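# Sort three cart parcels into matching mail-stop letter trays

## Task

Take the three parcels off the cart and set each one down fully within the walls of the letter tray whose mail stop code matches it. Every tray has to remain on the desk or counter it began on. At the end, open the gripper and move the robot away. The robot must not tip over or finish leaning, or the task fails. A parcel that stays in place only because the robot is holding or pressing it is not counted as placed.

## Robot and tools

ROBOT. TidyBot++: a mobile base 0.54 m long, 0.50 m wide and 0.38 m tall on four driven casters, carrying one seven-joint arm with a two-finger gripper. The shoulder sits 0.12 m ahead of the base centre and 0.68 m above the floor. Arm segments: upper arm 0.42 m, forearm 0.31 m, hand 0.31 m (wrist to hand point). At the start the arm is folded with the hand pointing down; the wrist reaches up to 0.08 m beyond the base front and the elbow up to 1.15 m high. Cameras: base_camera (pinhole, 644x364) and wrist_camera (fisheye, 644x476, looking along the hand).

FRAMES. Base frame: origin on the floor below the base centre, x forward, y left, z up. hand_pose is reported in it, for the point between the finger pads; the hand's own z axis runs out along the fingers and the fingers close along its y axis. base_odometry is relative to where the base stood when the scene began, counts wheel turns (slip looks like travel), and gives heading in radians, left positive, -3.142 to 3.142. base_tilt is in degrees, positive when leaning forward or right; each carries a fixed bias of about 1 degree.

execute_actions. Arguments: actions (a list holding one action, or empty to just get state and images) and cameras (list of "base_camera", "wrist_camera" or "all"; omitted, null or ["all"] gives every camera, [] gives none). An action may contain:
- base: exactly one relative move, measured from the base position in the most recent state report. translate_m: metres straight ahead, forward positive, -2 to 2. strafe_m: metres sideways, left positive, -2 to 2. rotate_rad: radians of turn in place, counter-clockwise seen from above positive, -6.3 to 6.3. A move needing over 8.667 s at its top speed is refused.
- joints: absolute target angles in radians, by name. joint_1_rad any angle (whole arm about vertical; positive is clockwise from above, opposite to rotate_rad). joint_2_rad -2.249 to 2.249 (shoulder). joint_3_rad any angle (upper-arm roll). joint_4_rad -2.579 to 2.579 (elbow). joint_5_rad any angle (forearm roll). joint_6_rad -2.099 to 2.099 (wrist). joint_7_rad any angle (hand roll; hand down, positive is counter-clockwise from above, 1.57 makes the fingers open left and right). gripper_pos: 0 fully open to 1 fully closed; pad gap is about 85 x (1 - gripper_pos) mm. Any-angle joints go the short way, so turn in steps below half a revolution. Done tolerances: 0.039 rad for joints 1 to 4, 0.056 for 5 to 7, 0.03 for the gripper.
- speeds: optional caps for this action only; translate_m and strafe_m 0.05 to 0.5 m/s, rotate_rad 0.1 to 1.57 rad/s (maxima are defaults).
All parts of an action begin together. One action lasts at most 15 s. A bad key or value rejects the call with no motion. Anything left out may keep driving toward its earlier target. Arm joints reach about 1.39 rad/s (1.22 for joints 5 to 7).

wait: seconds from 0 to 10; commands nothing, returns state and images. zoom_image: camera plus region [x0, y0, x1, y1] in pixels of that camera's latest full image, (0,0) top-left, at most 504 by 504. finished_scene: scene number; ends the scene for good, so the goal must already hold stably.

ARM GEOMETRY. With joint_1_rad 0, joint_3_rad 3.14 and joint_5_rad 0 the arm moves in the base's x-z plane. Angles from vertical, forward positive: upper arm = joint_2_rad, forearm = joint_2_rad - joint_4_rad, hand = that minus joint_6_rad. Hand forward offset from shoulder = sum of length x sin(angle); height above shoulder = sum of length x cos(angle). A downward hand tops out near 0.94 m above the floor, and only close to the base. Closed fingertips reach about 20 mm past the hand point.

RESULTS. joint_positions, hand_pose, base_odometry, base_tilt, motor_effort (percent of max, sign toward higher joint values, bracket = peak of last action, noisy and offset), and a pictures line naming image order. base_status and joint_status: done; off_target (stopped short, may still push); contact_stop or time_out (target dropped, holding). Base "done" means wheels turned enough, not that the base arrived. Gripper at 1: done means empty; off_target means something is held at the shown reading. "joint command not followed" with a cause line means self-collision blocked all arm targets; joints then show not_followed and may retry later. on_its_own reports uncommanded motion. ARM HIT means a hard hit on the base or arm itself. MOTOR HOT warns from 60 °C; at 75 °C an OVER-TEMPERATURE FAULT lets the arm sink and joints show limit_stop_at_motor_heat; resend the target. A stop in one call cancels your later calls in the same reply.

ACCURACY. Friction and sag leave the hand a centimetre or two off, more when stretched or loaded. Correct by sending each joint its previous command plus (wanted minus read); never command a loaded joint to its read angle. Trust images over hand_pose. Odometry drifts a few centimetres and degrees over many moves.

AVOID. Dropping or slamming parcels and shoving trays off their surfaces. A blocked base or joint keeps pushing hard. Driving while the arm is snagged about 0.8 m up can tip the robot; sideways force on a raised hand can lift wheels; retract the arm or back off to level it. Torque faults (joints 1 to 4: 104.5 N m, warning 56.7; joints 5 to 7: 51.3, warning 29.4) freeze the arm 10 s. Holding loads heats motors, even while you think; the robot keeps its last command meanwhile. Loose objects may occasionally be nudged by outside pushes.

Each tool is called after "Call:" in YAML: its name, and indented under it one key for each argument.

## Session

Call:
execute_actions:
  actions: []

Scene clock: 0.00 s.
base_odometry: x=+0.000 y=+0.000 heading=+0.000 (m, m, rad; odometry frame)
base_tilt: forward=-0.3 right=-0.2 (deg)
base_status: not commanded
joint_positions: joint_1_rad=+0.029 joint_2_rad=-0.366 joint_3_rad=+3.165 joint_4_rad=-2.519 joint_5_rad=+0.022 joint_6_rad=-0.850 joint_7_rad=+1.543 gripper_pos=+0.000
joint_status: not commanded
motor_effort: joint_1_rad=+0 joint_2_rad=-2 joint_3_rad=+1 joint_4_rad=+16 joint_5_rad=+1 joint_6_rad=+2 joint_7_rad=+1 (%)
hand_pose: x=+0.2740 y=-0.0109 z=+0.5936 quat_wxyz=(+0.005, +0.997, -0.033, +0.069) (m; base frame)
pictures: base_camera, wrist_camera
Images, in order (width x height): base_camera 644x364, wrist_camera 644x476.

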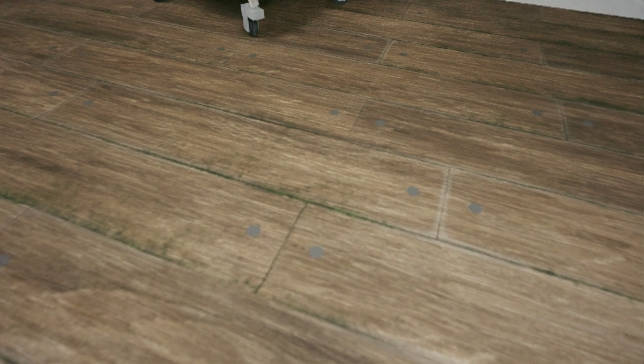

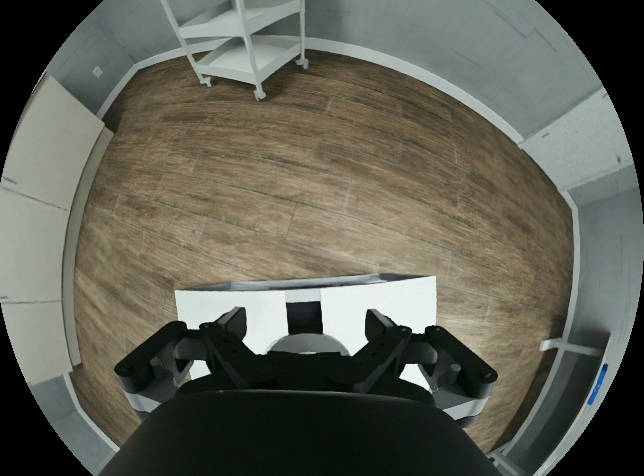

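Call:
execute_actions:
  actions:
    - {"joints":{"joint_1_rad":-0.02,"joint_2_rad":-0.35,"joint_3_rad":3.12,"joint_4_rad":-1.2,"joint_5_rad":-0.02,"joint_6_rad":-1.4,"joint_7_rad":1.6}}
  cameras: ["wrist_camera"]

Scene clock: 9.83 s.
base_odometry: x=+0.000 y=+0.000 heading=+0.000 (m, m, rad; odometry frame)
base_tilt: forward=-0.2 right=-0.2 (deg)
base_status: not commanded
joint_positions: joint_1_rad=+0.008 joint_2_rad=-0.366 joint_3_rad=+3.149 joint_4_rad=-1.211 joint_5_rad=+0.002 joint_6_rad=-1.359 joint_7_rad=+1.575 gripper_pos=+0.000
joint_status: all done
motor_effort: joint_1_rad=+1(0) joint_2_rad=-5(8) joint_3_rad=+0(0) joint_4_rad=+19(22) joint_5_rad=+1(0) joint_6_rad=+6(7) joint_7_rad=+1(0) (%)
hand_pose: x=+0.4545 y=-0.0054 z=+1.0991 quat_wxyz=(+0.004, +0.892, -0.006, +0.452) (m; base frame)
pictures: wrist_camera
Images, in order (width x height): wrist_camera 644x476.

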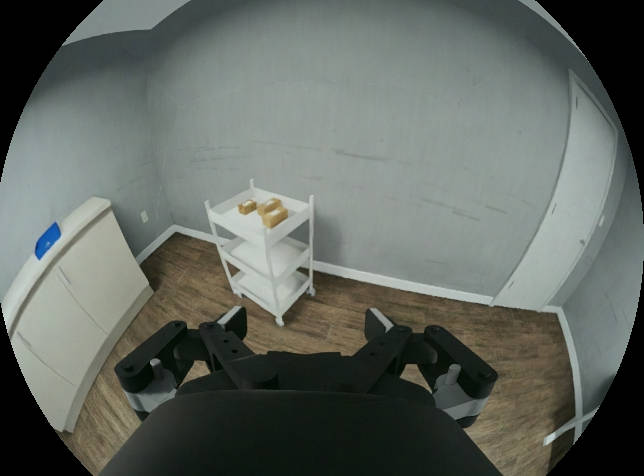

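Call:
execute_actions:
  actions:
    - {"base":{"rotate_rad":-0.64}}
  cameras: ["wrist_camera"]

Call:
execute_actions:
  actions:
    - {"base":{"strafe_m":1.02},"joints":{"joint_2_rad":0.118,"joint_4_rad":-1.01,"joint_6_rad":-1.8}}

Scene clock: 20.67 s.
base_odometry: x=+0.000 y=+0.000 heading=-0.639 (m, m, rad; odometry frame)
base_tilt: forward=-0.3 right=-0.2 (deg)
base_status: done
joint_positions: joint_1_rad=+0.004 joint_2_rad=-0.366 joint_3_rad=+3.143 joint_4_rad=-1.211 joint_5_rad=-0.003 joint_6_rad=-1.359 joint_7_rad=+1.575 gripper_pos=+0.000
joint_status: not commanded
motor_effort: joint_1_rad=+0(0) joint_2_rad=-4(6) joint_3_rad=+0(2) joint_4_rad=+19(20) joint_5_rad=+1(0) joint_6_rad=+7(7) joint_7_rad=+1(0) (%)
hand_pose: x=+0.4544 y=+0.0004 z=+1.0991 quat_wxyz=(+0.000, +0.892, +0.000, +0.452) (m; base frame)
pictures: wrist_camera
Images, in order (width x height): wrist_camera 644x476.

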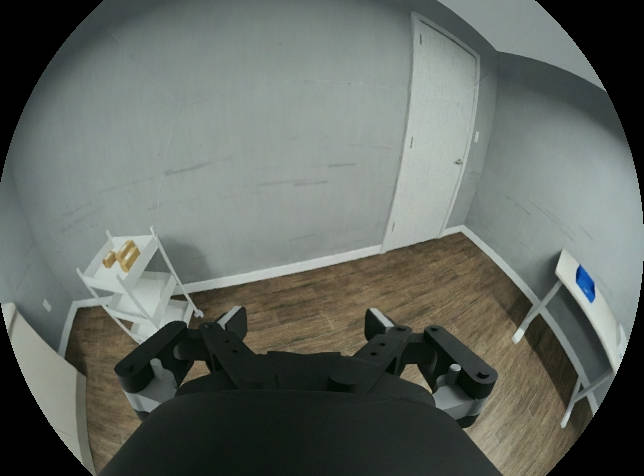

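Scene clock: 24.07 s.
base_odometry: x=+0.610 y=+0.818 heading=-0.640 (m, m, rad; odometry frame)
base_tilt: forward=-0.2 right=-0.2 (deg)
base_status: done
joint_positions: joint_1_rad=-0.002 joint_2_rad=+0.116 joint_3_rad=+3.141 joint_4_rad=-1.026 joint_5_rad=-0.004 joint_6_rad=-1.761 joint_7_rad=+1.575 gripper_pos=+0.000
joint_status: all done
motor_effort: joint_1_rad=+1(1) joint_2_rad=-23(27) joint_3_rad=+0(1) joint_4_rad=+19(21) joint_5_rad=+1(0) joint_6_rad=+2(6) joint_7_rad=+0(1) (%)
hand_pose: x=+0.5272 y=+0.0038 z=+0.9282 quat_wxyz=(-0.002, +0.993, +0.004, +0.120) (m; base frame)
pictures: base_camera, wrist_camera
Images, in order (width x height): base_camera 644x364, wrist_camera 644x476.

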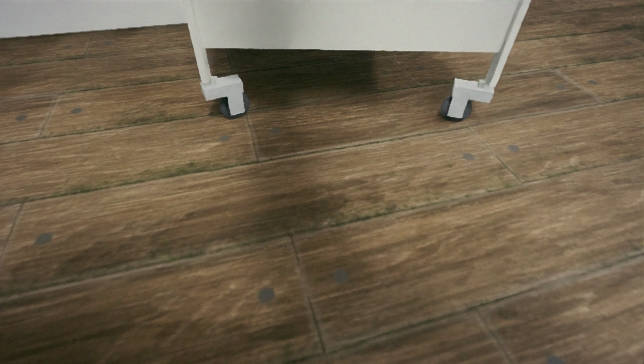

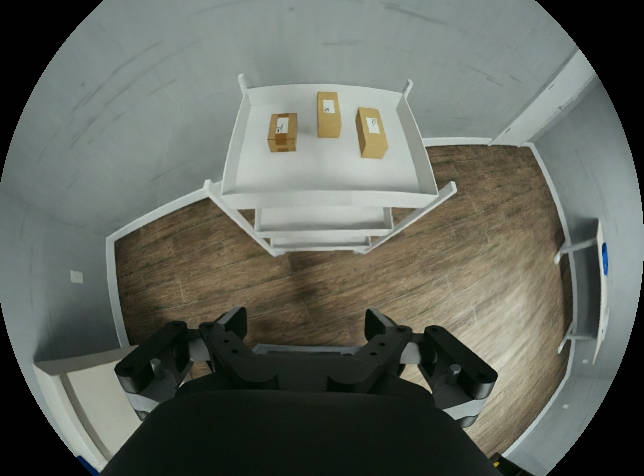

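Call:
execute_actions:
  actions:
    - {"base":{"translate_m":0.32},"joints":{"joint_2_rad":-0.035,"joint_4_rad":-1.7,"joint_6_rad":-0.975}}
  cameras: ["wrist_camera"]

Scene clock: 29.73 s.
base_odometry: x=+0.867 y=+0.627 heading=-0.639 (m, m, rad; odometry frame)
base_tilt: forward=-0.2 right=-0.2 (deg)
base_status: done
joint_positions: joint_1_rad=-0.002 joint_2_rad=-0.013 joint_3_rad=+3.141 joint_4_rad=-1.685 joint_5_rad=-0.005 joint_6_rad=-1.012 joint_7_rad=+1.575 gripper_pos=+0.000
joint_status: all done
motor_effort: joint_1_rad=+1(1) joint_2_rad=-21(27) joint_3_rad=+1(1) joint_4_rad=+22(22) joint_5_rad=+1(0) joint_6_rad=+4(4) joint_7_rad=+1(0) (%)
hand_pose: x=+0.5636 y=+0.0038 z=+0.7915 quat_wxyz=(-0.002, +0.974, +0.003, +0.227) (m; base frame)
pictures: wrist_camera
Images, in order (width x height): wrist_camera 644x476.

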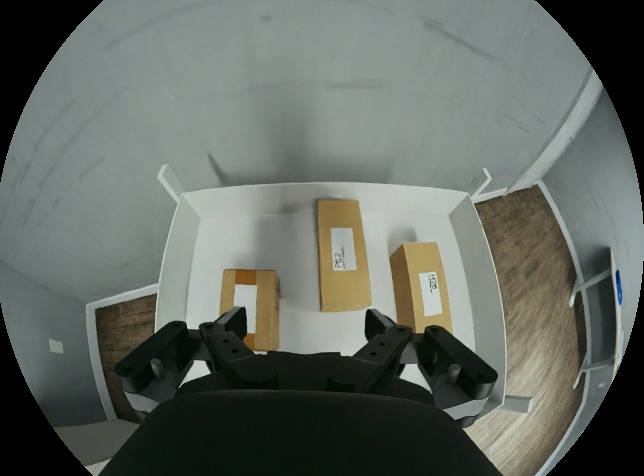

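Call:
execute_actions:
  actions:
    - {"base":{"strafe_m":0.06}}
  cameras: ["wrist_camera"]

Call:
zoom_image:
  camera: "wrist_camera"
  region: [260, 190, 500, 360]

Scene clock: 33.17 s.
base_odometry: x=+0.903 y=+0.675 heading=-0.639 (m, m, rad; odometry frame)
base_tilt: forward=-0.2 right=-0.3 (deg)
base_status: done
joint_positions: joint_1_rad=-0.006 joint_2_rad=-0.014 joint_3_rad=+3.136 joint_4_rad=-1.686 joint_5_rad=-0.005 joint_6_rad=-1.012 joint_7_rad=+1.575 gripper_pos=+0.000
joint_status: not commanded
motor_effort: joint_1_rad=+0(2) joint_2_rad=-20(22) joint_3_rad=+0(3) joint_4_rad=+22(22) joint_5_rad=+1(0) joint_6_rad=+4(4) joint_7_rad=+1(1) (%)
hand_pose: x=+0.5633 y=+0.0078 z=+0.7915 quat_wxyz=(-0.003, +0.974, +0.007, +0.227) (m; base frame)
pictures: wrist_camera
Images, in order (width x height): wrist_camera 644x476.

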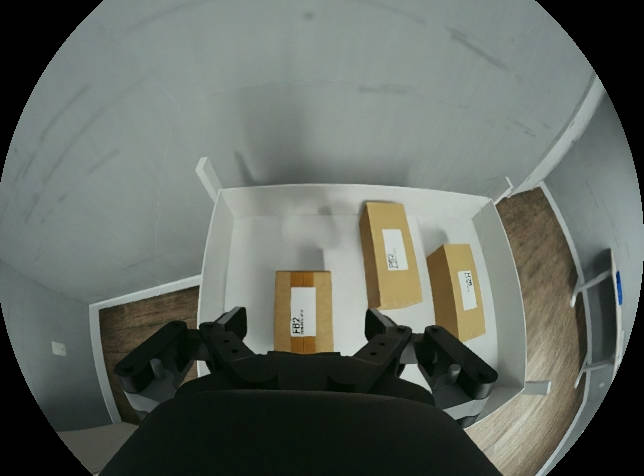

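Region (260, 190, 500, 360) of wrist_camera's 644x476 image, scaled by 2.100; it fills the top 357 rows of this view, and the rest is white.

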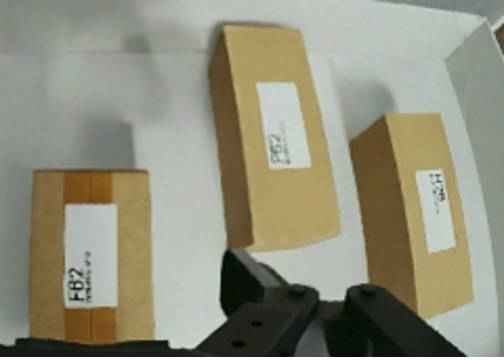

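Call:
execute_actions:
  actions:
    - {"joints":{"joint_2_rad":0.09,"joint_4_rad":-1.84,"joint_6_rad":-0.73}}
  cameras: ["wrist_camera"]

Scene clock: 37.53 s.
base_odometry: x=+0.903 y=+0.675 heading=-0.639 (m, m, rad; odometry frame)
base_tilt: forward=-0.2 right=-0.2 (deg)
base_status: not commanded
joint_positions: joint_1_rad=-0.006 joint_2_rad=+0.085 joint_3_rad=+3.136 joint_4_rad=-1.833 joint_5_rad=-0.005 joint_6_rad=-0.768 joint_7_rad=+1.575 gripper_pos=+0.000
joint_status: all done
motor_effort: joint_1_rad=+0(1) joint_2_rad=-24(27) joint_3_rad=-1(0) joint_4_rad=+20(21) joint_5_rad=+1(1) joint_6_rad=+4(4) joint_7_rad=+0(0) (%)
hand_pose: x=+0.5872 y=+0.0078 z=+0.7147 quat_wxyz=(-0.003, +0.974, +0.006, +0.226) (m; base frame)
pictures: wrist_camera
Images, in order (width x height): wrist_camera 644x476.

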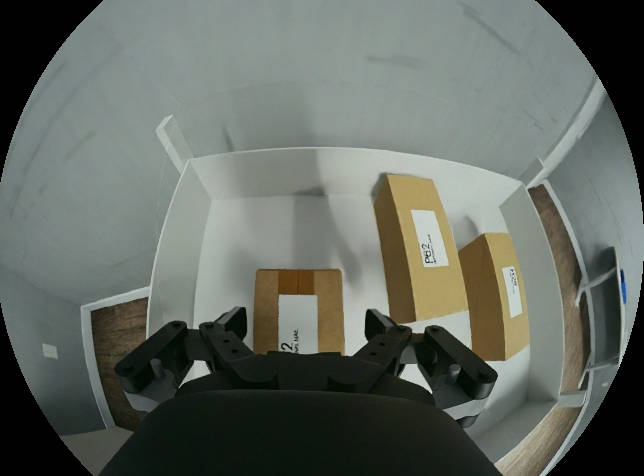

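Call:
execute_actions:
  actions:
    - {"base":{"strafe_m":0.005},"joints":{"joint_2_rad":0.143,"joint_4_rad":-1.895,"joint_6_rad":-0.627}}
  cameras: ["wrist_camera"]

Scene clock: 39.87 s.
base_odometry: x=+0.907 y=+0.679 heading=-0.639 (m, m, rad; odometry frame)
base_tilt: forward=-0.3 right=-0.2 (deg)
base_status: done
joint_positions: joint_1_rad=-0.006 joint_2_rad=+0.130 joint_3_rad=+3.136 joint_4_rad=-1.885 joint_5_rad=-0.005 joint_6_rad=-0.664 joint_7_rad=+1.575 gripper_pos=+0.000
joint_status: all done
motor_effort: joint_1_rad=+1(3) joint_2_rad=-25(26) joint_3_rad=+0(2) joint_4_rad=+20(22) joint_5_rad=+1(0) joint_6_rad=+3(3) joint_7_rad=+1(0) (%)
hand_pose: x=+0.5963 y=+0.0081 z=+0.6854 quat_wxyz=(-0.003, +0.973, +0.006, +0.229) (m; base frame)
pictures: wrist_camera
Images, in order (width x height): wrist_camera 644x476.

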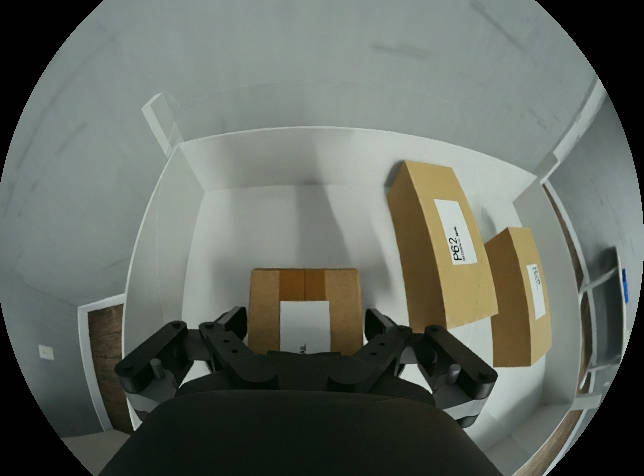

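Call:
execute_actions:
  actions:
    - {"joints":{"gripper_pos":1}}
  cameras: []

Call:
execute_actions:
  actions:
    - {"joints":{"joint_2_rad":-0.035,"joint_4_rad":-1.65,"joint_6_rad":-1.08}}
  cameras: ["wrist_camera"]

Scene clock: 43.73 s.
base_odometry: x=+0.907 y=+0.679 heading=-0.639 (m, m, rad; odometry frame)
base_tilt: forward=-0.3 right=-0.2 (deg)
base_status: not commanded
joint_positions: joint_1_rad=-0.006 joint_2_rad=+0.117 joint_3_rad=+3.135 joint_4_rad=-1.879 joint_5_rad=-0.006 joint_6_rad=-0.657 joint_7_rad=+1.576 gripper_pos=+0.343
joint_status: gripper_pos off_target (ended at +0.343, target +1.000)
motor_effort: joint_1_rad=+1(3) joint_2_rad=-21(27) joint_3_rad=-1(2) joint_4_rad=+17(21) joint_5_rad=+0(0) joint_6_rad=+4(5) joint_7_rad=+1(1) (%)
hand_pose: x=+0.6005 y=+0.0084 z=+0.6950 quat_wxyz=(-0.003, +0.970, +0.007, +0.242) (m; base frame)
pictures: none
No camera images: the call's "cameras" was empty. Leave "cameras" out to get every camera's image.

Scene clock: 45.03 s.
base_odometry: x=+0.907 y=+0.679 heading=-0.639 (m, m, rad; odometry frame)
base_tilt: forward=-0.3 right=-0.2 (deg)
base_status: not commanded
joint_positions: joint_1_rad=-0.006 joint_2_rad=-0.026 joint_3_rad=+3.135 joint_4_rad=-1.661 joint_5_rad=-0.006 joint_6_rad=-1.045 joint_7_rad=+1.576 gripper_pos=+0.343
joint_status: all done
motor_effort: joint_1_rad=+0(1) joint_2_rad=-21(30) joint_3_rad=-1(1) joint_4_rad=+23(23) joint_5_rad=+1(1) joint_6_rad=+4(5) joint_7_rad=+0(0) (%)
hand_pose: x=+0.5602 y=+0.0084 z=+0.8034 quat_wxyz=(-0.003, +0.973, +0.008, +0.229) (m; base frame)
pictures: wrist_camera
Images, in order (width x height): wrist_camera 644x476.

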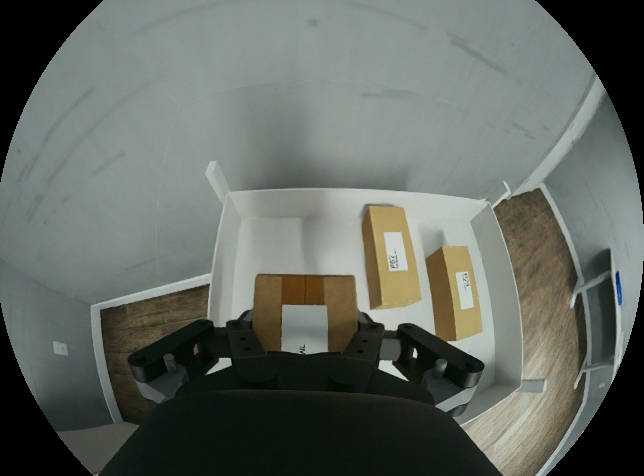

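Call:
execute_actions:
  actions:
    - {"base":{"translate_m":-0.25},"joints":{"joint_2_rad":0.0,"joint_4_rad":-0.63,"joint_6_rad":-1.965}}
  cameras: []

Call:
execute_actions:
  actions:
    - {"base":{"rotate_rad":1.93}}

Scene clock: 50.60 s.
base_odometry: x=+0.706 y=+0.828 heading=-0.640 (m, m, rad; odometry frame)
base_tilt: forward=-0.2 right=-0.2 (deg)
base_status: done
joint_positions: joint_1_rad=-0.006 joint_2_rad=-0.019 joint_3_rad=+3.135 joint_4_rad=-0.646 joint_5_rad=-0.006 joint_6_rad=-1.930 joint_7_rad=+1.576 gripper_pos=+0.343
joint_status: all done
motor_effort: joint_1_rad=+1(1) joint_2_rad=-15(25) joint_3_rad=-1(0) joint_4_rad=+16(24) joint_5_rad=+1(1) joint_6_rad=+5(6) joint_7_rad=+1(1) (%)
hand_pose: x=+0.4674 y=+0.0074 z=+1.0975 quat_wxyz=(-0.003, +0.957, +0.010, +0.288) (m; base frame)
pictures: none
No camera images: the call's "cameras" was empty. Leave "cameras" out to get every camera's image.

Scene clock: 53.10 s.
base_odometry: x=+0.706 y=+0.828 heading=+1.289 (m, m, rad; odometry frame)
base_tilt: forward=-0.4 right=-0.2 (deg)
base_status: done
joint_positions: joint_1_rad=-0.006 joint_2_rad=+0.002 joint_3_rad=+3.135 joint_4_rad=-0.646 joint_5_rad=-0.006 joint_6_rad=-1.930 joint_7_rad=+1.576 gripper_pos=+0.343
joint_status: not commanded
motor_effort: joint_1_rad=+0(2) joint_2_rad=-16(20) joint_3_rad=+1(3) joint_4_rad=+16(17) joint_5_rad=+1(1) joint_6_rad=+5(5) joint_7_rad=+1(1) (%)
hand_pose: x=+0.4760 y=+0.0075 z=+1.0901 quat_wxyz=(-0.003, +0.960, +0.010, +0.278) (m; base frame)
pictures: base_camera, wrist_camera
Images, in order (width x height): base_camera 644x364, wrist_camera 644x476.

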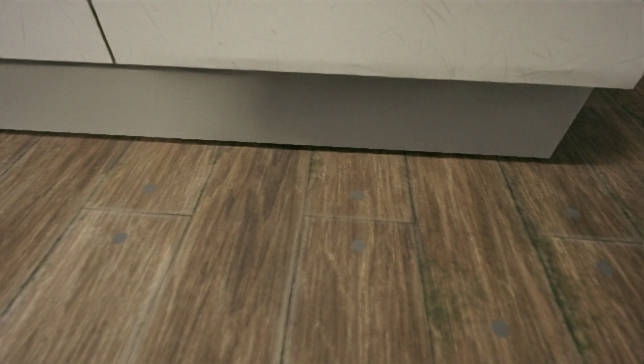

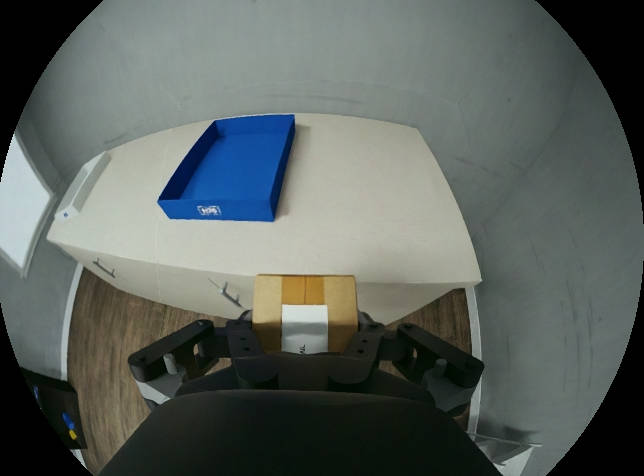

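Call:
zoom_image:
  camera: "wrist_camera"
  region: [180, 190, 240, 230]

Call:
zoom_image:
  camera: "wrist_camera"
  region: [45, 190, 95, 230]

Region (180, 190, 240, 230) of wrist_camera's 644x476 image, scaled by 8.400.

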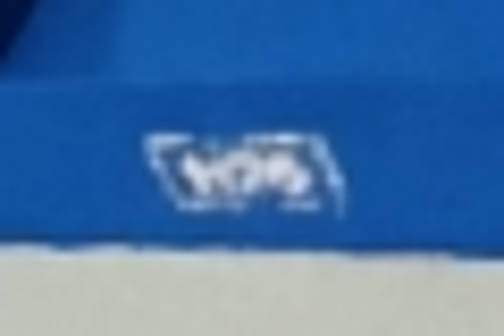

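Region (45, 190, 95, 230) of wrist_camera's 644x476 image, scaled by 10.080; it fills the top 403 rows of this view, and the rest is white.

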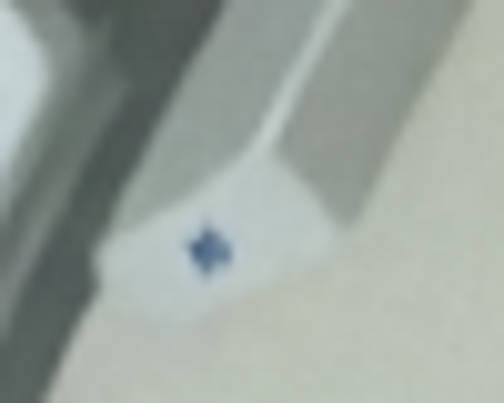

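Call:
execute_actions:
  actions:
    - {"base":{"strafe_m":1.0}}

Scene clock: 60.03 s.
base_odometry: x=-0.255 y=+1.105 heading=+1.290 (m, m, rad; odometry frame)
base_tilt: forward=-0.2 right=-0.2 (deg)
base_status: done
joint_positions: joint_1_rad=-0.006 joint_2_rad=+0.002 joint_3_rad=+3.135 joint_4_rad=-0.646 joint_5_rad=-0.006 joint_6_rad=-1.930 joint_7_rad=+1.576 gripper_pos=+0.343
joint_status: not commanded
motor_effort: joint_1_rad=+0(2) joint_2_rad=-15(18) joint_3_rad=+1(2) joint_4_rad=+17(17) joint_5_rad=+1(1) joint_6_rad=+5(6) joint_7_rad=+1(0) (%)
hand_pose: x=+0.4760 y=+0.0076 z=+1.0901 quat_wxyz=(-0.003, +0.960, +0.010, +0.278) (m; base frame)
pictures: base_camera, wrist_camera
Images, in order (width x height): base_camera 644x364, wrist_camera 644x476.

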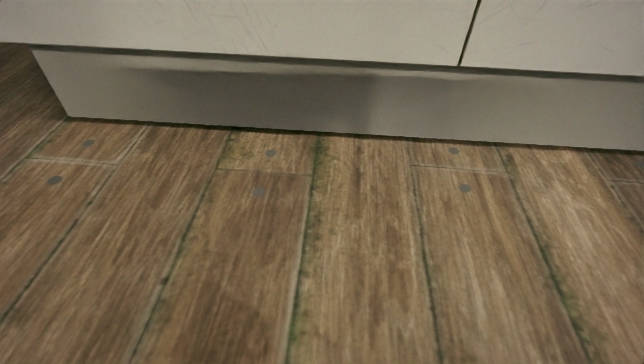

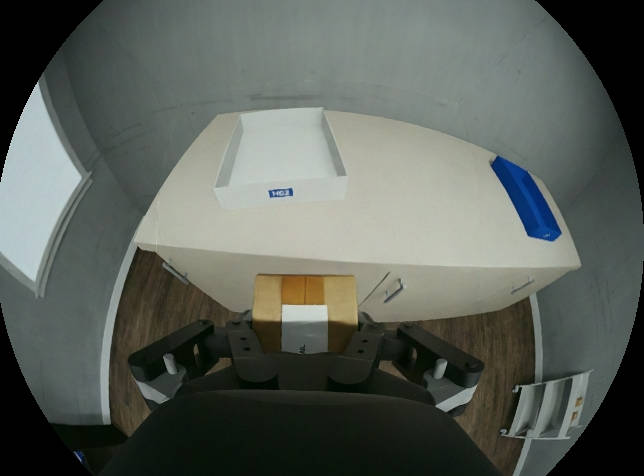

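Call:
zoom_image:
  camera: "wrist_camera"
  region: [255, 175, 310, 210]

Call:
execute_actions:
  actions:
    - {"base":{"rotate_rad":3.09}}

Region (255, 175, 310, 210) of wrist_camera's 644x476 image, scaled by 9.164; it fills the top 321 rows of this view, and the rest is white.

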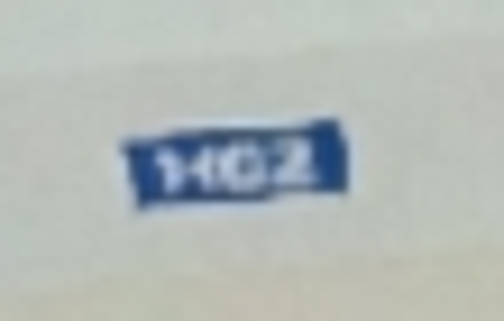

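Scene clock: 64.87 s.
base_odometry: x=-0.255 y=+1.105 heading=-1.904 (m, m, rad; odometry frame)
base_tilt: forward=-0.2 right=-0.1 (deg)
base_status: done
joint_positions: joint_1_rad=-0.006 joint_2_rad=+0.003 joint_3_rad=+3.135 joint_4_rad=-0.646 joint_5_rad=-0.006 joint_6_rad=-1.930 joint_7_rad=+1.576 gripper_pos=+0.343
joint_status: not commanded
motor_effort: joint_1_rad=+0(2) joint_2_rad=-16(20) joint_3_rad=+0(2) joint_4_rad=+16(17) joint_5_rad=+1(0) joint_6_rad=+5(5) joint_7_rad=+0(1) (%)
hand_pose: x=+0.4762 y=+0.0076 z=+1.0899 quat_wxyz=(-0.003, +0.961, +0.010, +0.278) (m; base frame)
pictures: base_camera, wrist_camera
Images, in order (width x height): base_camera 644x364, wrist_camera 644x476.

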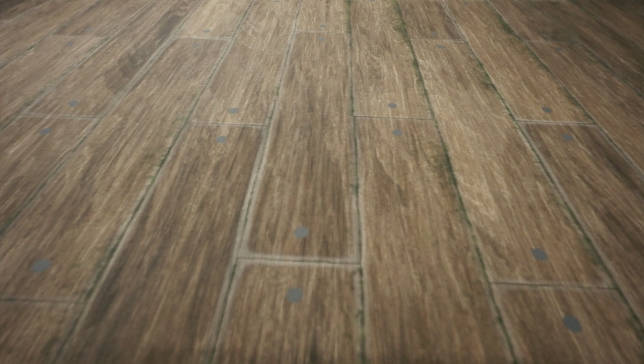

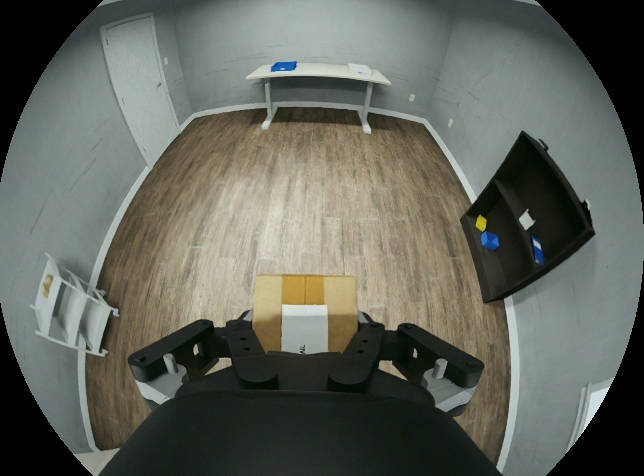

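Call:
execute_actions:
  actions:
    - {"base":{"translate_m":2.0},"joints":{"joint_2_rad":0.245,"joint_4_rad":-1.14,"joint_6_rad":-1.22}}

Scene clock: 72.33 s.
base_odometry: x=-0.907 y=-0.786 heading=-1.903 (m, m, rad; odometry frame)
base_tilt: forward=-0.2 right=-0.2 (deg)
base_status: done
joint_positions: joint_1_rad=-0.006 joint_2_rad=+0.256 joint_3_rad=+3.135 joint_4_rad=-1.141 joint_5_rad=-0.006 joint_6_rad=-1.256 joint_7_rad=+1.576 gripper_pos=+0.343
joint_status: all done
motor_effort: joint_1_rad=+0(0) joint_2_rad=-33(37) joint_3_rad=-1(0) joint_4_rad=+23(24) joint_5_rad=+1(0) joint_6_rad=+4(6) joint_7_rad=+1(0) (%)
hand_pose: x=+0.6811 y=+0.0098 z=+0.8679 quat_wxyz=(-0.005, +0.970, +0.008, +0.241) (m; base frame)
pictures: base_camera, wrist_camera
Images, in order (width x height): base_camera 644x364, wrist_camera 644x476.

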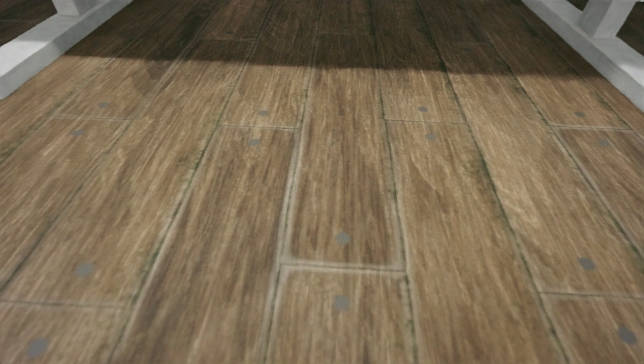

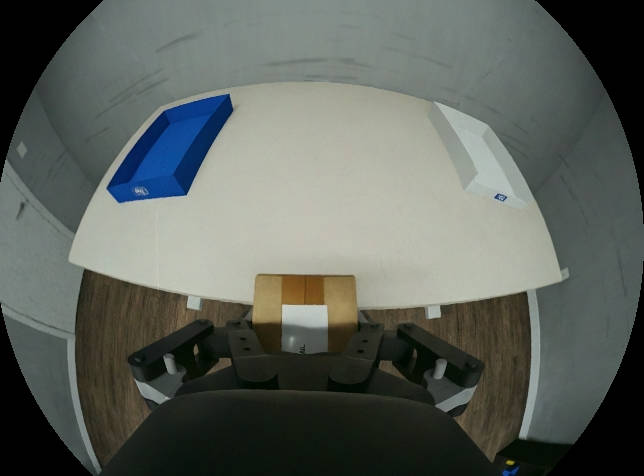

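Call:
zoom_image:
  camera: "wrist_camera"
  region: [115, 170, 170, 210]

Call:
zoom_image:
  camera: "wrist_camera"
  region: [475, 178, 530, 218]

Region (115, 170, 170, 210) of wrist_camera's 644x476 image, scaled by 9.164; it fills the top 367 rows of this view, and the rest is white.

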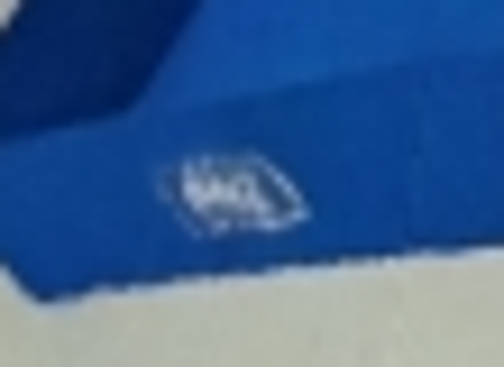

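Region (475, 178, 530, 218) of wrist_camera's 644x476 image, scaled by 9.164; it fills the top 367 rows of this view, and the rest is white.

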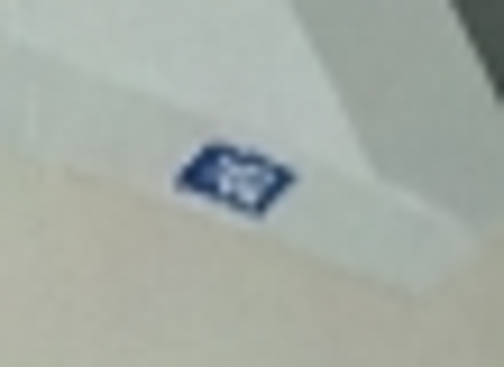

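Call:
execute_actions:
  actions:
    - {"base":{"strafe_m":0.37}}

Call:
zoom_image:
  camera: "wrist_camera"
  region: [250, 140, 370, 220]

Scene clock: 77.80 s.
base_odometry: x=-0.557 y=-0.908 heading=-1.904 (m, m, rad; odometry frame)
base_tilt: forward=-0.2 right=-0.2 (deg)
base_status: done
joint_positions: joint_1_rad=-0.013 joint_2_rad=+0.256 joint_3_rad=+3.133 joint_4_rad=-1.141 joint_5_rad=-0.006 joint_6_rad=-1.256 joint_7_rad=+1.576 gripper_pos=+0.343
joint_status: not commanded
motor_effort: joint_1_rad=+1(4) joint_2_rad=-33(33) joint_3_rad=+1(3) joint_4_rad=+23(23) joint_5_rad=+1(0) joint_6_rad=+4(5) joint_7_rad=+0(1) (%)
hand_pose: x=+0.6811 y=+0.0148 z=+0.8680 quat_wxyz=(-0.006, +0.970, +0.012, +0.242) (m; base frame)
pictures: base_camera, wrist_camera
Images, in order (width x height): base_camera 644x364, wrist_camera 644x476.

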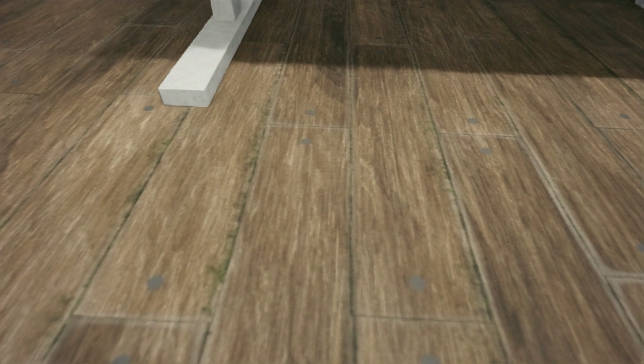

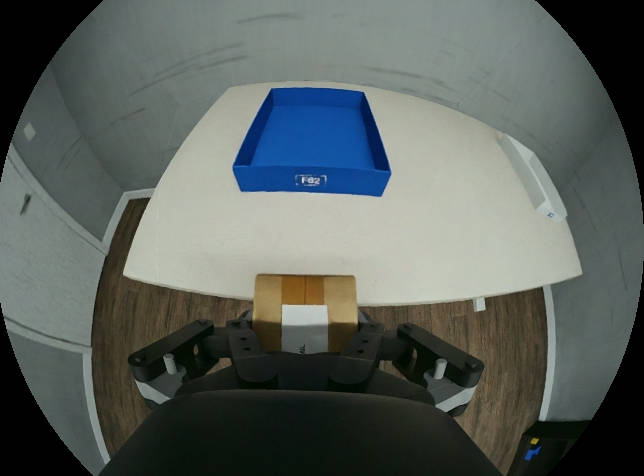

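Region (250, 140, 370, 220) of wrist_camera's 644x476 image, scaled by 4.200.

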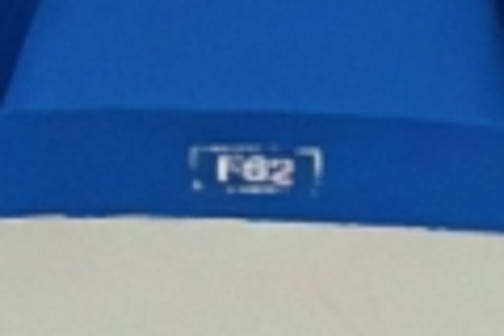

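Call:
execute_actions:
  actions:
    - {"base":{"translate_m":0.38}}
  cameras: ["wrist_camera"]

Scene clock: 82.23 s.
base_odometry: x=-0.681 y=-1.267 heading=-1.903 (m, m, rad; odometry frame)
base_tilt: forward=-0.2 right=-0.2 (deg)
base_status: done
joint_positions: joint_1_rad=-0.013 joint_2_rad=+0.257 joint_3_rad=+3.133 joint_4_rad=-1.142 joint_5_rad=-0.006 joint_6_rad=-1.254 joint_7_rad=+1.576 gripper_pos=+0.343
joint_status: not commanded
motor_effort: joint_1_rad=+1(0) joint_2_rad=-35(38) joint_3_rad=-1(1) joint_4_rad=+23(24) joint_5_rad=+1(1) joint_6_rad=+5(5) joint_7_rad=+0(1) (%)
hand_pose: x=+0.6816 y=+0.0148 z=+0.8676 quat_wxyz=(-0.006, +0.970, +0.012, +0.242) (m; base frame)
pictures: wrist_camera
Images, in order (width x height): wrist_camera 644x476.

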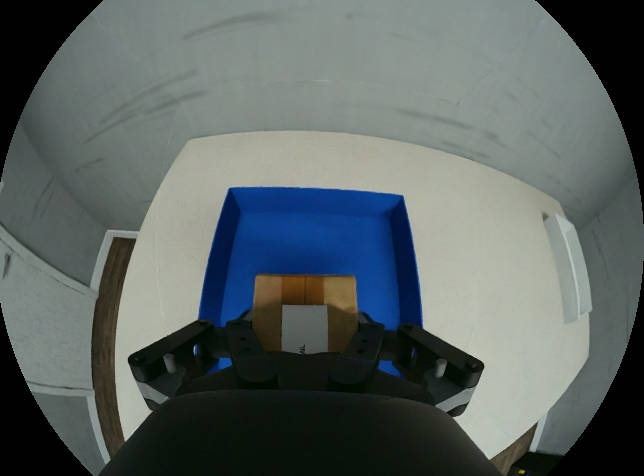

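Call:
execute_actions:
  actions:
    - {"joints":{"joint_2_rad":0.27,"joint_4_rad":-1.44,"joint_6_rad":-0.91}}
  cameras: ["wrist_camera"]

Scene clock: 86.63 s.
base_odometry: x=-0.681 y=-1.267 heading=-1.903 (m, m, rad; odometry frame)
base_tilt: forward=-0.2 right=-0.2 (deg)
base_status: not commanded
joint_positions: joint_1_rad=-0.013 joint_2_rad=+0.263 joint_3_rad=+3.133 joint_4_rad=-1.435 joint_5_rad=-0.006 joint_6_rad=-0.952 joint_7_rad=+1.576 gripper_pos=+0.343
joint_status: all done
motor_effort: joint_1_rad=+0(0) joint_2_rad=-34(34) joint_3_rad=+0(0) joint_4_rad=+23(24) joint_5_rad=+1(0) joint_6_rad=+5(5) joint_7_rad=+0(0) (%)
hand_pose: x=+0.6868 y=+0.0149 z=+0.7740 quat_wxyz=(-0.006, +0.970, +0.012, +0.243) (m; base frame)
pictures: wrist_camera
Images, in order (width x height): wrist_camera 644x476.

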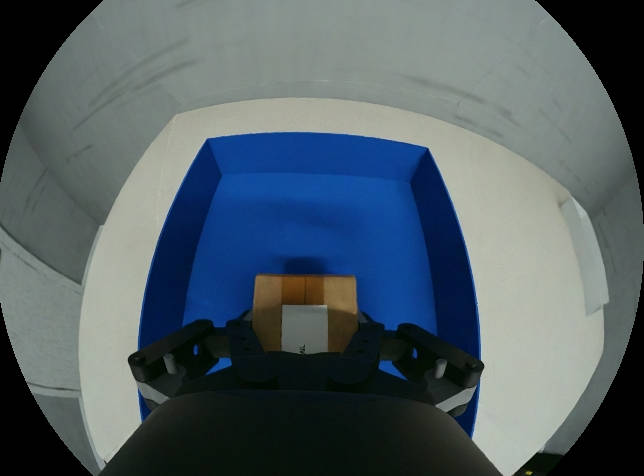

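Call:
execute_actions:
  actions:
    - {"joints":{"joint_4_rad":-1.495,"joint_6_rad":-0.855}}
  cameras: []

Scene clock: 89.13 s.
base_odometry: x=-0.681 y=-1.267 heading=-1.903 (m, m, rad; odometry frame)
base_tilt: forward=-0.2 right=-0.2 (deg)
base_status: not commanded
joint_positions: joint_1_rad=-0.013 joint_2_rad=+0.263 joint_3_rad=+3.133 joint_4_rad=-1.489 joint_5_rad=-0.006 joint_6_rad=-0.895 joint_7_rad=+1.576 gripper_pos=+0.343
joint_status: all done
motor_effort: joint_1_rad=+0(0) joint_2_rad=-31(34) joint_3_rad=+0(1) joint_4_rad=+21(23) joint_5_rad=+1(0) joint_6_rad=+5(4) joint_7_rad=+0(0) (%)
hand_pose: x=+0.6852 y=+0.0148 z=+0.7576 quat_wxyz=(-0.006, +0.969, +0.011, +0.245) (m; base frame)
pictures: none
No camera images: the call's "cameras" was empty. Leave "cameras" out to get every camera's image.

Call:
execute_actions:
  actions:
    - {"joints":{"gripper_pos":0}}
  cameras: []

Call:
execute_actions:
  actions:
    - {"joints":{"joint_2_rad":0.2,"joint_4_rad":-1.14,"joint_6_rad":-1.36}}
  cameras: []

Call:
execute_actions:
  actions:
    - {"base":{"translate_m":-0.47},"joints":{"joint_2_rad":0.1,"joint_4_rad":-1.01,"joint_6_rad":-1.8}}
  cameras: ["wrist_camera"]

Call:
execute_actions:
  actions:
    - {"base":{"rotate_rad":1.264}}
  cameras: []

Call:
execute_actions:
  actions:
    - {"base":{"strafe_m":1.955}}

Scene clock: 95.57 s.
base_odometry: x=-0.681 y=-1.267 heading=-1.903 (m, m, rad; odometry frame)
base_tilt: forward=-0.2 right=-0.2 (deg)
base_status: not commanded
joint_positions: joint_1_rad=-0.013 joint_2_rad=+0.263 joint_3_rad=+3.133 joint_4_rad=-1.489 joint_5_rad=-0.006 joint_6_rad=-0.893 joint_7_rad=+1.576 gripper_pos=+0.000
joint_status: all done
motor_effort: joint_1_rad=+0(0) joint_2_rad=-32(33) joint_3_rad=+0(1) joint_4_rad=+21(22) joint_5_rad=+1(0) joint_6_rad=+4(4) joint_7_rad=+1(1) (%)
hand_pose: x=+0.6857 y=+0.0148 z=+0.7578 quat_wxyz=(-0.006, +0.969, +0.011, +0.246) (m; base frame)
pictures: none
No camera images: the call's "cameras" was empty. Leave "cameras" out to get every camera's image.

Scene clock: 97.07 s.
base_odometry: x=-0.681 y=-1.267 heading=-1.903 (m, m, rad; odometry frame)
base_tilt: forward=-0.2 right=-0.2 (deg)
base_status: not commanded
joint_positions: joint_1_rad=-0.013 joint_2_rad=+0.212 joint_3_rad=+3.133 joint_4_rad=-1.149 joint_5_rad=-0.006 joint_6_rad=-1.322 joint_7_rad=+1.576 gripper_pos=+0.000
joint_status: all done
motor_effort: joint_1_rad=+0(0) joint_2_rad=-31(33) joint_3_rad=+0(0) joint_4_rad=+21(23) joint_5_rad=+0(1) joint_6_rad=+4(4) joint_7_rad=+1(1) (%)
hand_pose: x=+0.6524 y=+0.0143 z=+0.8793 quat_wxyz=(-0.006, +0.974, +0.013, +0.227) (m; base frame)
pictures: none
No camera images: the call's "cameras" was empty. Leave "cameras" out to get every camera's image.

Scene clock: 99.43 s.
base_odometry: x=-0.527 y=-0.823 heading=-1.904 (m, m, rad; odometry frame)
base_tilt: forward=-0.2 right=-0.2 (deg)
base_status: done
joint_positions: joint_1_rad=-0.014 joint_2_rad=+0.095 joint_3_rad=+3.133 joint_4_rad=-1.019 joint_5_rad=-0.009 joint_6_rad=-1.772 joint_7_rad=+1.576 gripper_pos=+0.000
joint_status: all done
motor_effort: joint_1_rad=+1(4) joint_2_rad=-24(36) joint_3_rad=-1(3) joint_4_rad=+19(22) joint_5_rad=+1(1) joint_6_rad=+2(3) joint_7_rad=+1(1) (%)
hand_pose: x=+0.5194 y=+0.0129 z=+0.9384 quat_wxyz=(-0.006, +0.992, +0.015, +0.128) (m; base frame)
pictures: wrist_camera
Images, in order (width x height): wrist_camera 644x476.

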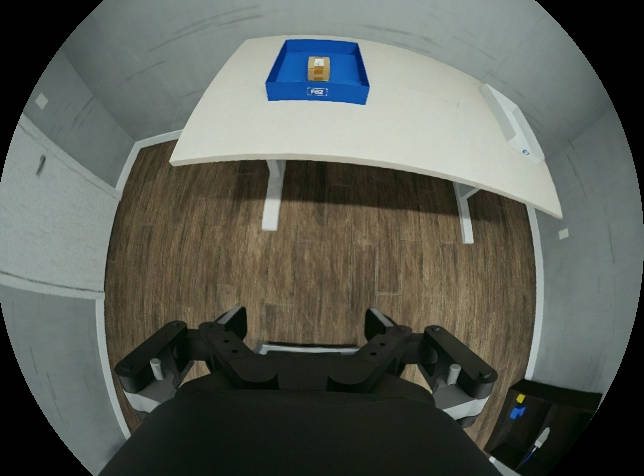

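Scene clock: 101.50 s.
base_odometry: x=-0.527 y=-0.823 heading=-0.641 (m, m, rad; odometry frame)
base_tilt: forward=-0.3 right=-0.2 (deg)
base_status: done
joint_positions: joint_1_rad=-0.016 joint_2_rad=+0.095 joint_3_rad=+3.130 joint_4_rad=-1.019 joint_5_rad=-0.009 joint_6_rad=-1.772 joint_7_rad=+1.576 gripper_pos=+0.000
joint_status: not commanded
motor_effort: joint_1_rad=+0(3) joint_2_rad=-23(26) joint_3_rad=+0(2) joint_4_rad=+19(19) joint_5_rad=+1(1) joint_6_rad=+3(2) joint_7_rad=+1(0) (%)
hand_pose: x=+0.5193 y=+0.0149 z=+0.9383 quat_wxyz=(-0.006, +0.992, +0.018, +0.127) (m; base frame)
pictures: none
No camera images: the call's "cameras" was empty. Leave "cameras" out to get every camera's image.

Scene clock: 106.77 s.
base_odometry: x=+0.639 y=+0.747 heading=-0.640 (m, m, rad; odometry frame)
base_tilt: forward=-0.2 right=-0.2 (deg)
base_status: done
joint_positions: joint_1_rad=-0.016 joint_2_rad=+0.095 joint_3_rad=+3.130 joint_4_rad=-1.019 joint_5_rad=-0.009 joint_6_rad=-1.772 joint_7_rad=+1.576 gripper_pos=+0.000
joint_status: not commanded
motor_effort: joint_1_rad=+1(2) joint_2_rad=-23(25) joint_3_rad=+0(2) joint_4_rad=+18(19) joint_5_rad=+1(0) joint_6_rad=+1(2) joint_7_rad=+0(0) (%)
hand_pose: x=+0.5193 y=+0.0149 z=+0.9383 quat_wxyz=(-0.006, +0.992, +0.018, +0.127) (m; base frame)
pictures: base_camera, wrist_camera
Images, in order (width x height): base_camera 644x364, wrist_camera 644x476.

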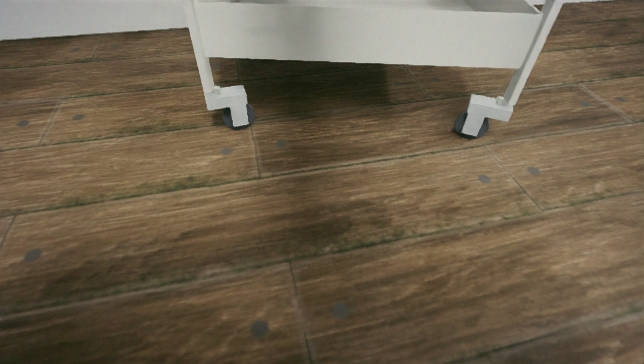

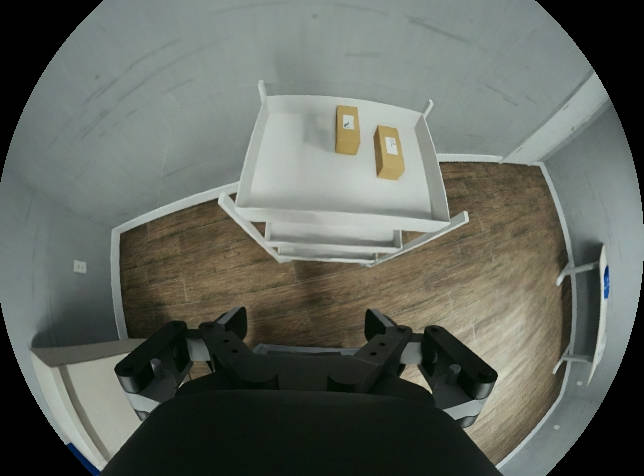

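Call:
execute_actions:
  actions:
    - {"base":{"rotate_rad":-0.05},"joints":{"joint_1_rad":0.01,"joint_3_rad":3.15,"joint_5_rad":0}}
  cameras: []

Call:
execute_actions:
  actions:
    - {"base":{"translate_m":0.33},"joints":{"joint_2_rad":-0.035,"joint_4_rad":-1.7,"joint_6_rad":-0.975}}

Scene clock: 110.87 s.
base_odometry: x=+0.639 y=+0.747 heading=-0.689 (m, m, rad; odometry frame)
base_tilt: forward=-0.2 right=-0.2 (deg)
base_status: done
joint_positions: joint_1_rad=+0.003 joint_2_rad=+0.095 joint_3_rad=+3.142 joint_4_rad=-1.019 joint_5_rad=-0.009 joint_6_rad=-1.772 joint_7_rad=+1.576 gripper_pos=+0.000
joint_status: all done
motor_effort: joint_1_rad=+0(3) joint_2_rad=-24(24) joint_3_rad=-1(3) joint_4_rad=+19(19) joint_5_rad=+1(1) joint_6_rad=+2(2) joint_7_rad=+0(1) (%)
hand_pose: x=+0.5197 y=+0.0027 z=+0.9383 quat_wxyz=(-0.004, +0.992, +0.002, +0.128) (m; base frame)
pictures: none
No camera images: the call's "cameras" was empty. Leave "cameras" out to get every camera's image.

Scene clock: 113.07 s.
base_odometry: x=+0.894 y=+0.537 heading=-0.688 (m, m, rad; odometry frame)
base_tilt: forward=-0.2 right=-0.2 (deg)
base_status: done
joint_positions: joint_1_rad=+0.003 joint_2_rad=-0.013 joint_3_rad=+3.142 joint_4_rad=-1.685 joint_5_rad=-0.009 joint_6_rad=-1.012 joint_7_rad=+1.576 gripper_pos=+0.000
joint_status: all done
motor_effort: joint_1_rad=+1(2) joint_2_rad=-20(27) joint_3_rad=+0(1) joint_4_rad=+22(22) joint_5_rad=+1(1) joint_6_rad=+4(3) joint_7_rad=+0(0) (%)
hand_pose: x=+0.5638 y=+0.0021 z=+0.7917 quat_wxyz=(-0.003, +0.974, -0.001, +0.227) (m; base frame)
pictures: base_camera, wrist_camera
Images, in order (width x height): base_camera 644x364, wrist_camera 644x476.

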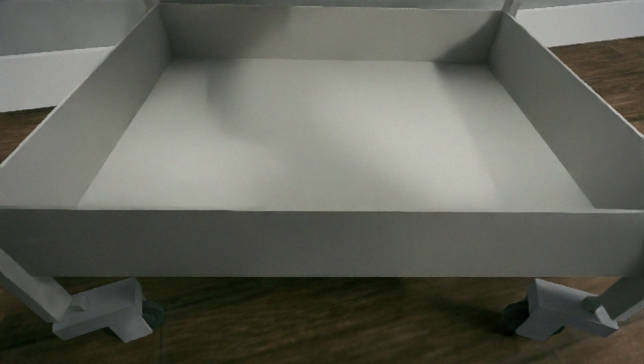

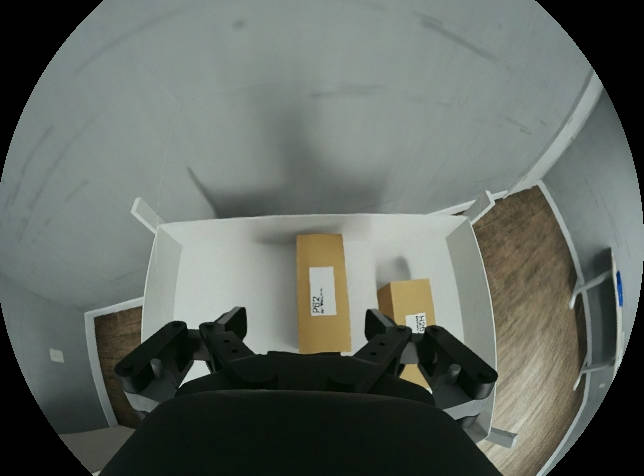

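Call:
execute_actions:
  actions:
    - {"base":{"strafe_m":-0.016},"joints":{"joint_2_rad":0.105,"joint_4_rad":-1.81,"joint_6_rad":-0.73,"joint_7_rad":1.64,"gripper_pos":0.1}}
  cameras: ["wrist_camera"]

Scene clock: 119.53 s.
base_odometry: x=+0.884 y=+0.525 heading=-0.688 (m, m, rad; odometry frame)
base_tilt: forward=-0.2 right=-0.2 (deg)
base_status: done
joint_positions: joint_1_rad=+0.003 joint_2_rad=+0.101 joint_3_rad=+3.142 joint_4_rad=-1.801 joint_5_rad=-0.009 joint_6_rad=-0.768 joint_7_rad=+1.615 gripper_pos=+0.100
joint_status: all done
motor_effort: joint_1_rad=+1(3) joint_2_rad=-25(28) joint_3_rad=+0(3) joint_4_rad=+21(22) joint_5_rad=+1(1) joint_6_rad=+4(4) joint_7_rad=+0(0) (%)
hand_pose: x=+0.6002 y=+0.0014 z=+0.7209 quat_wxyz=(+0.002, +0.972, +0.017, +0.234) (m; base frame)
pictures: wrist_camera
Images, in order (width x height): wrist_camera 644x476.

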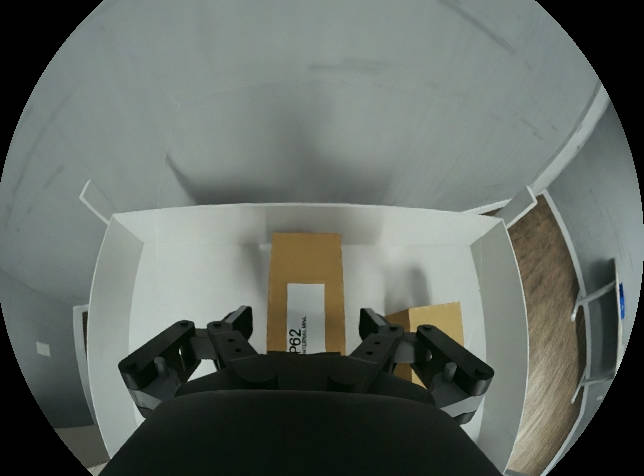

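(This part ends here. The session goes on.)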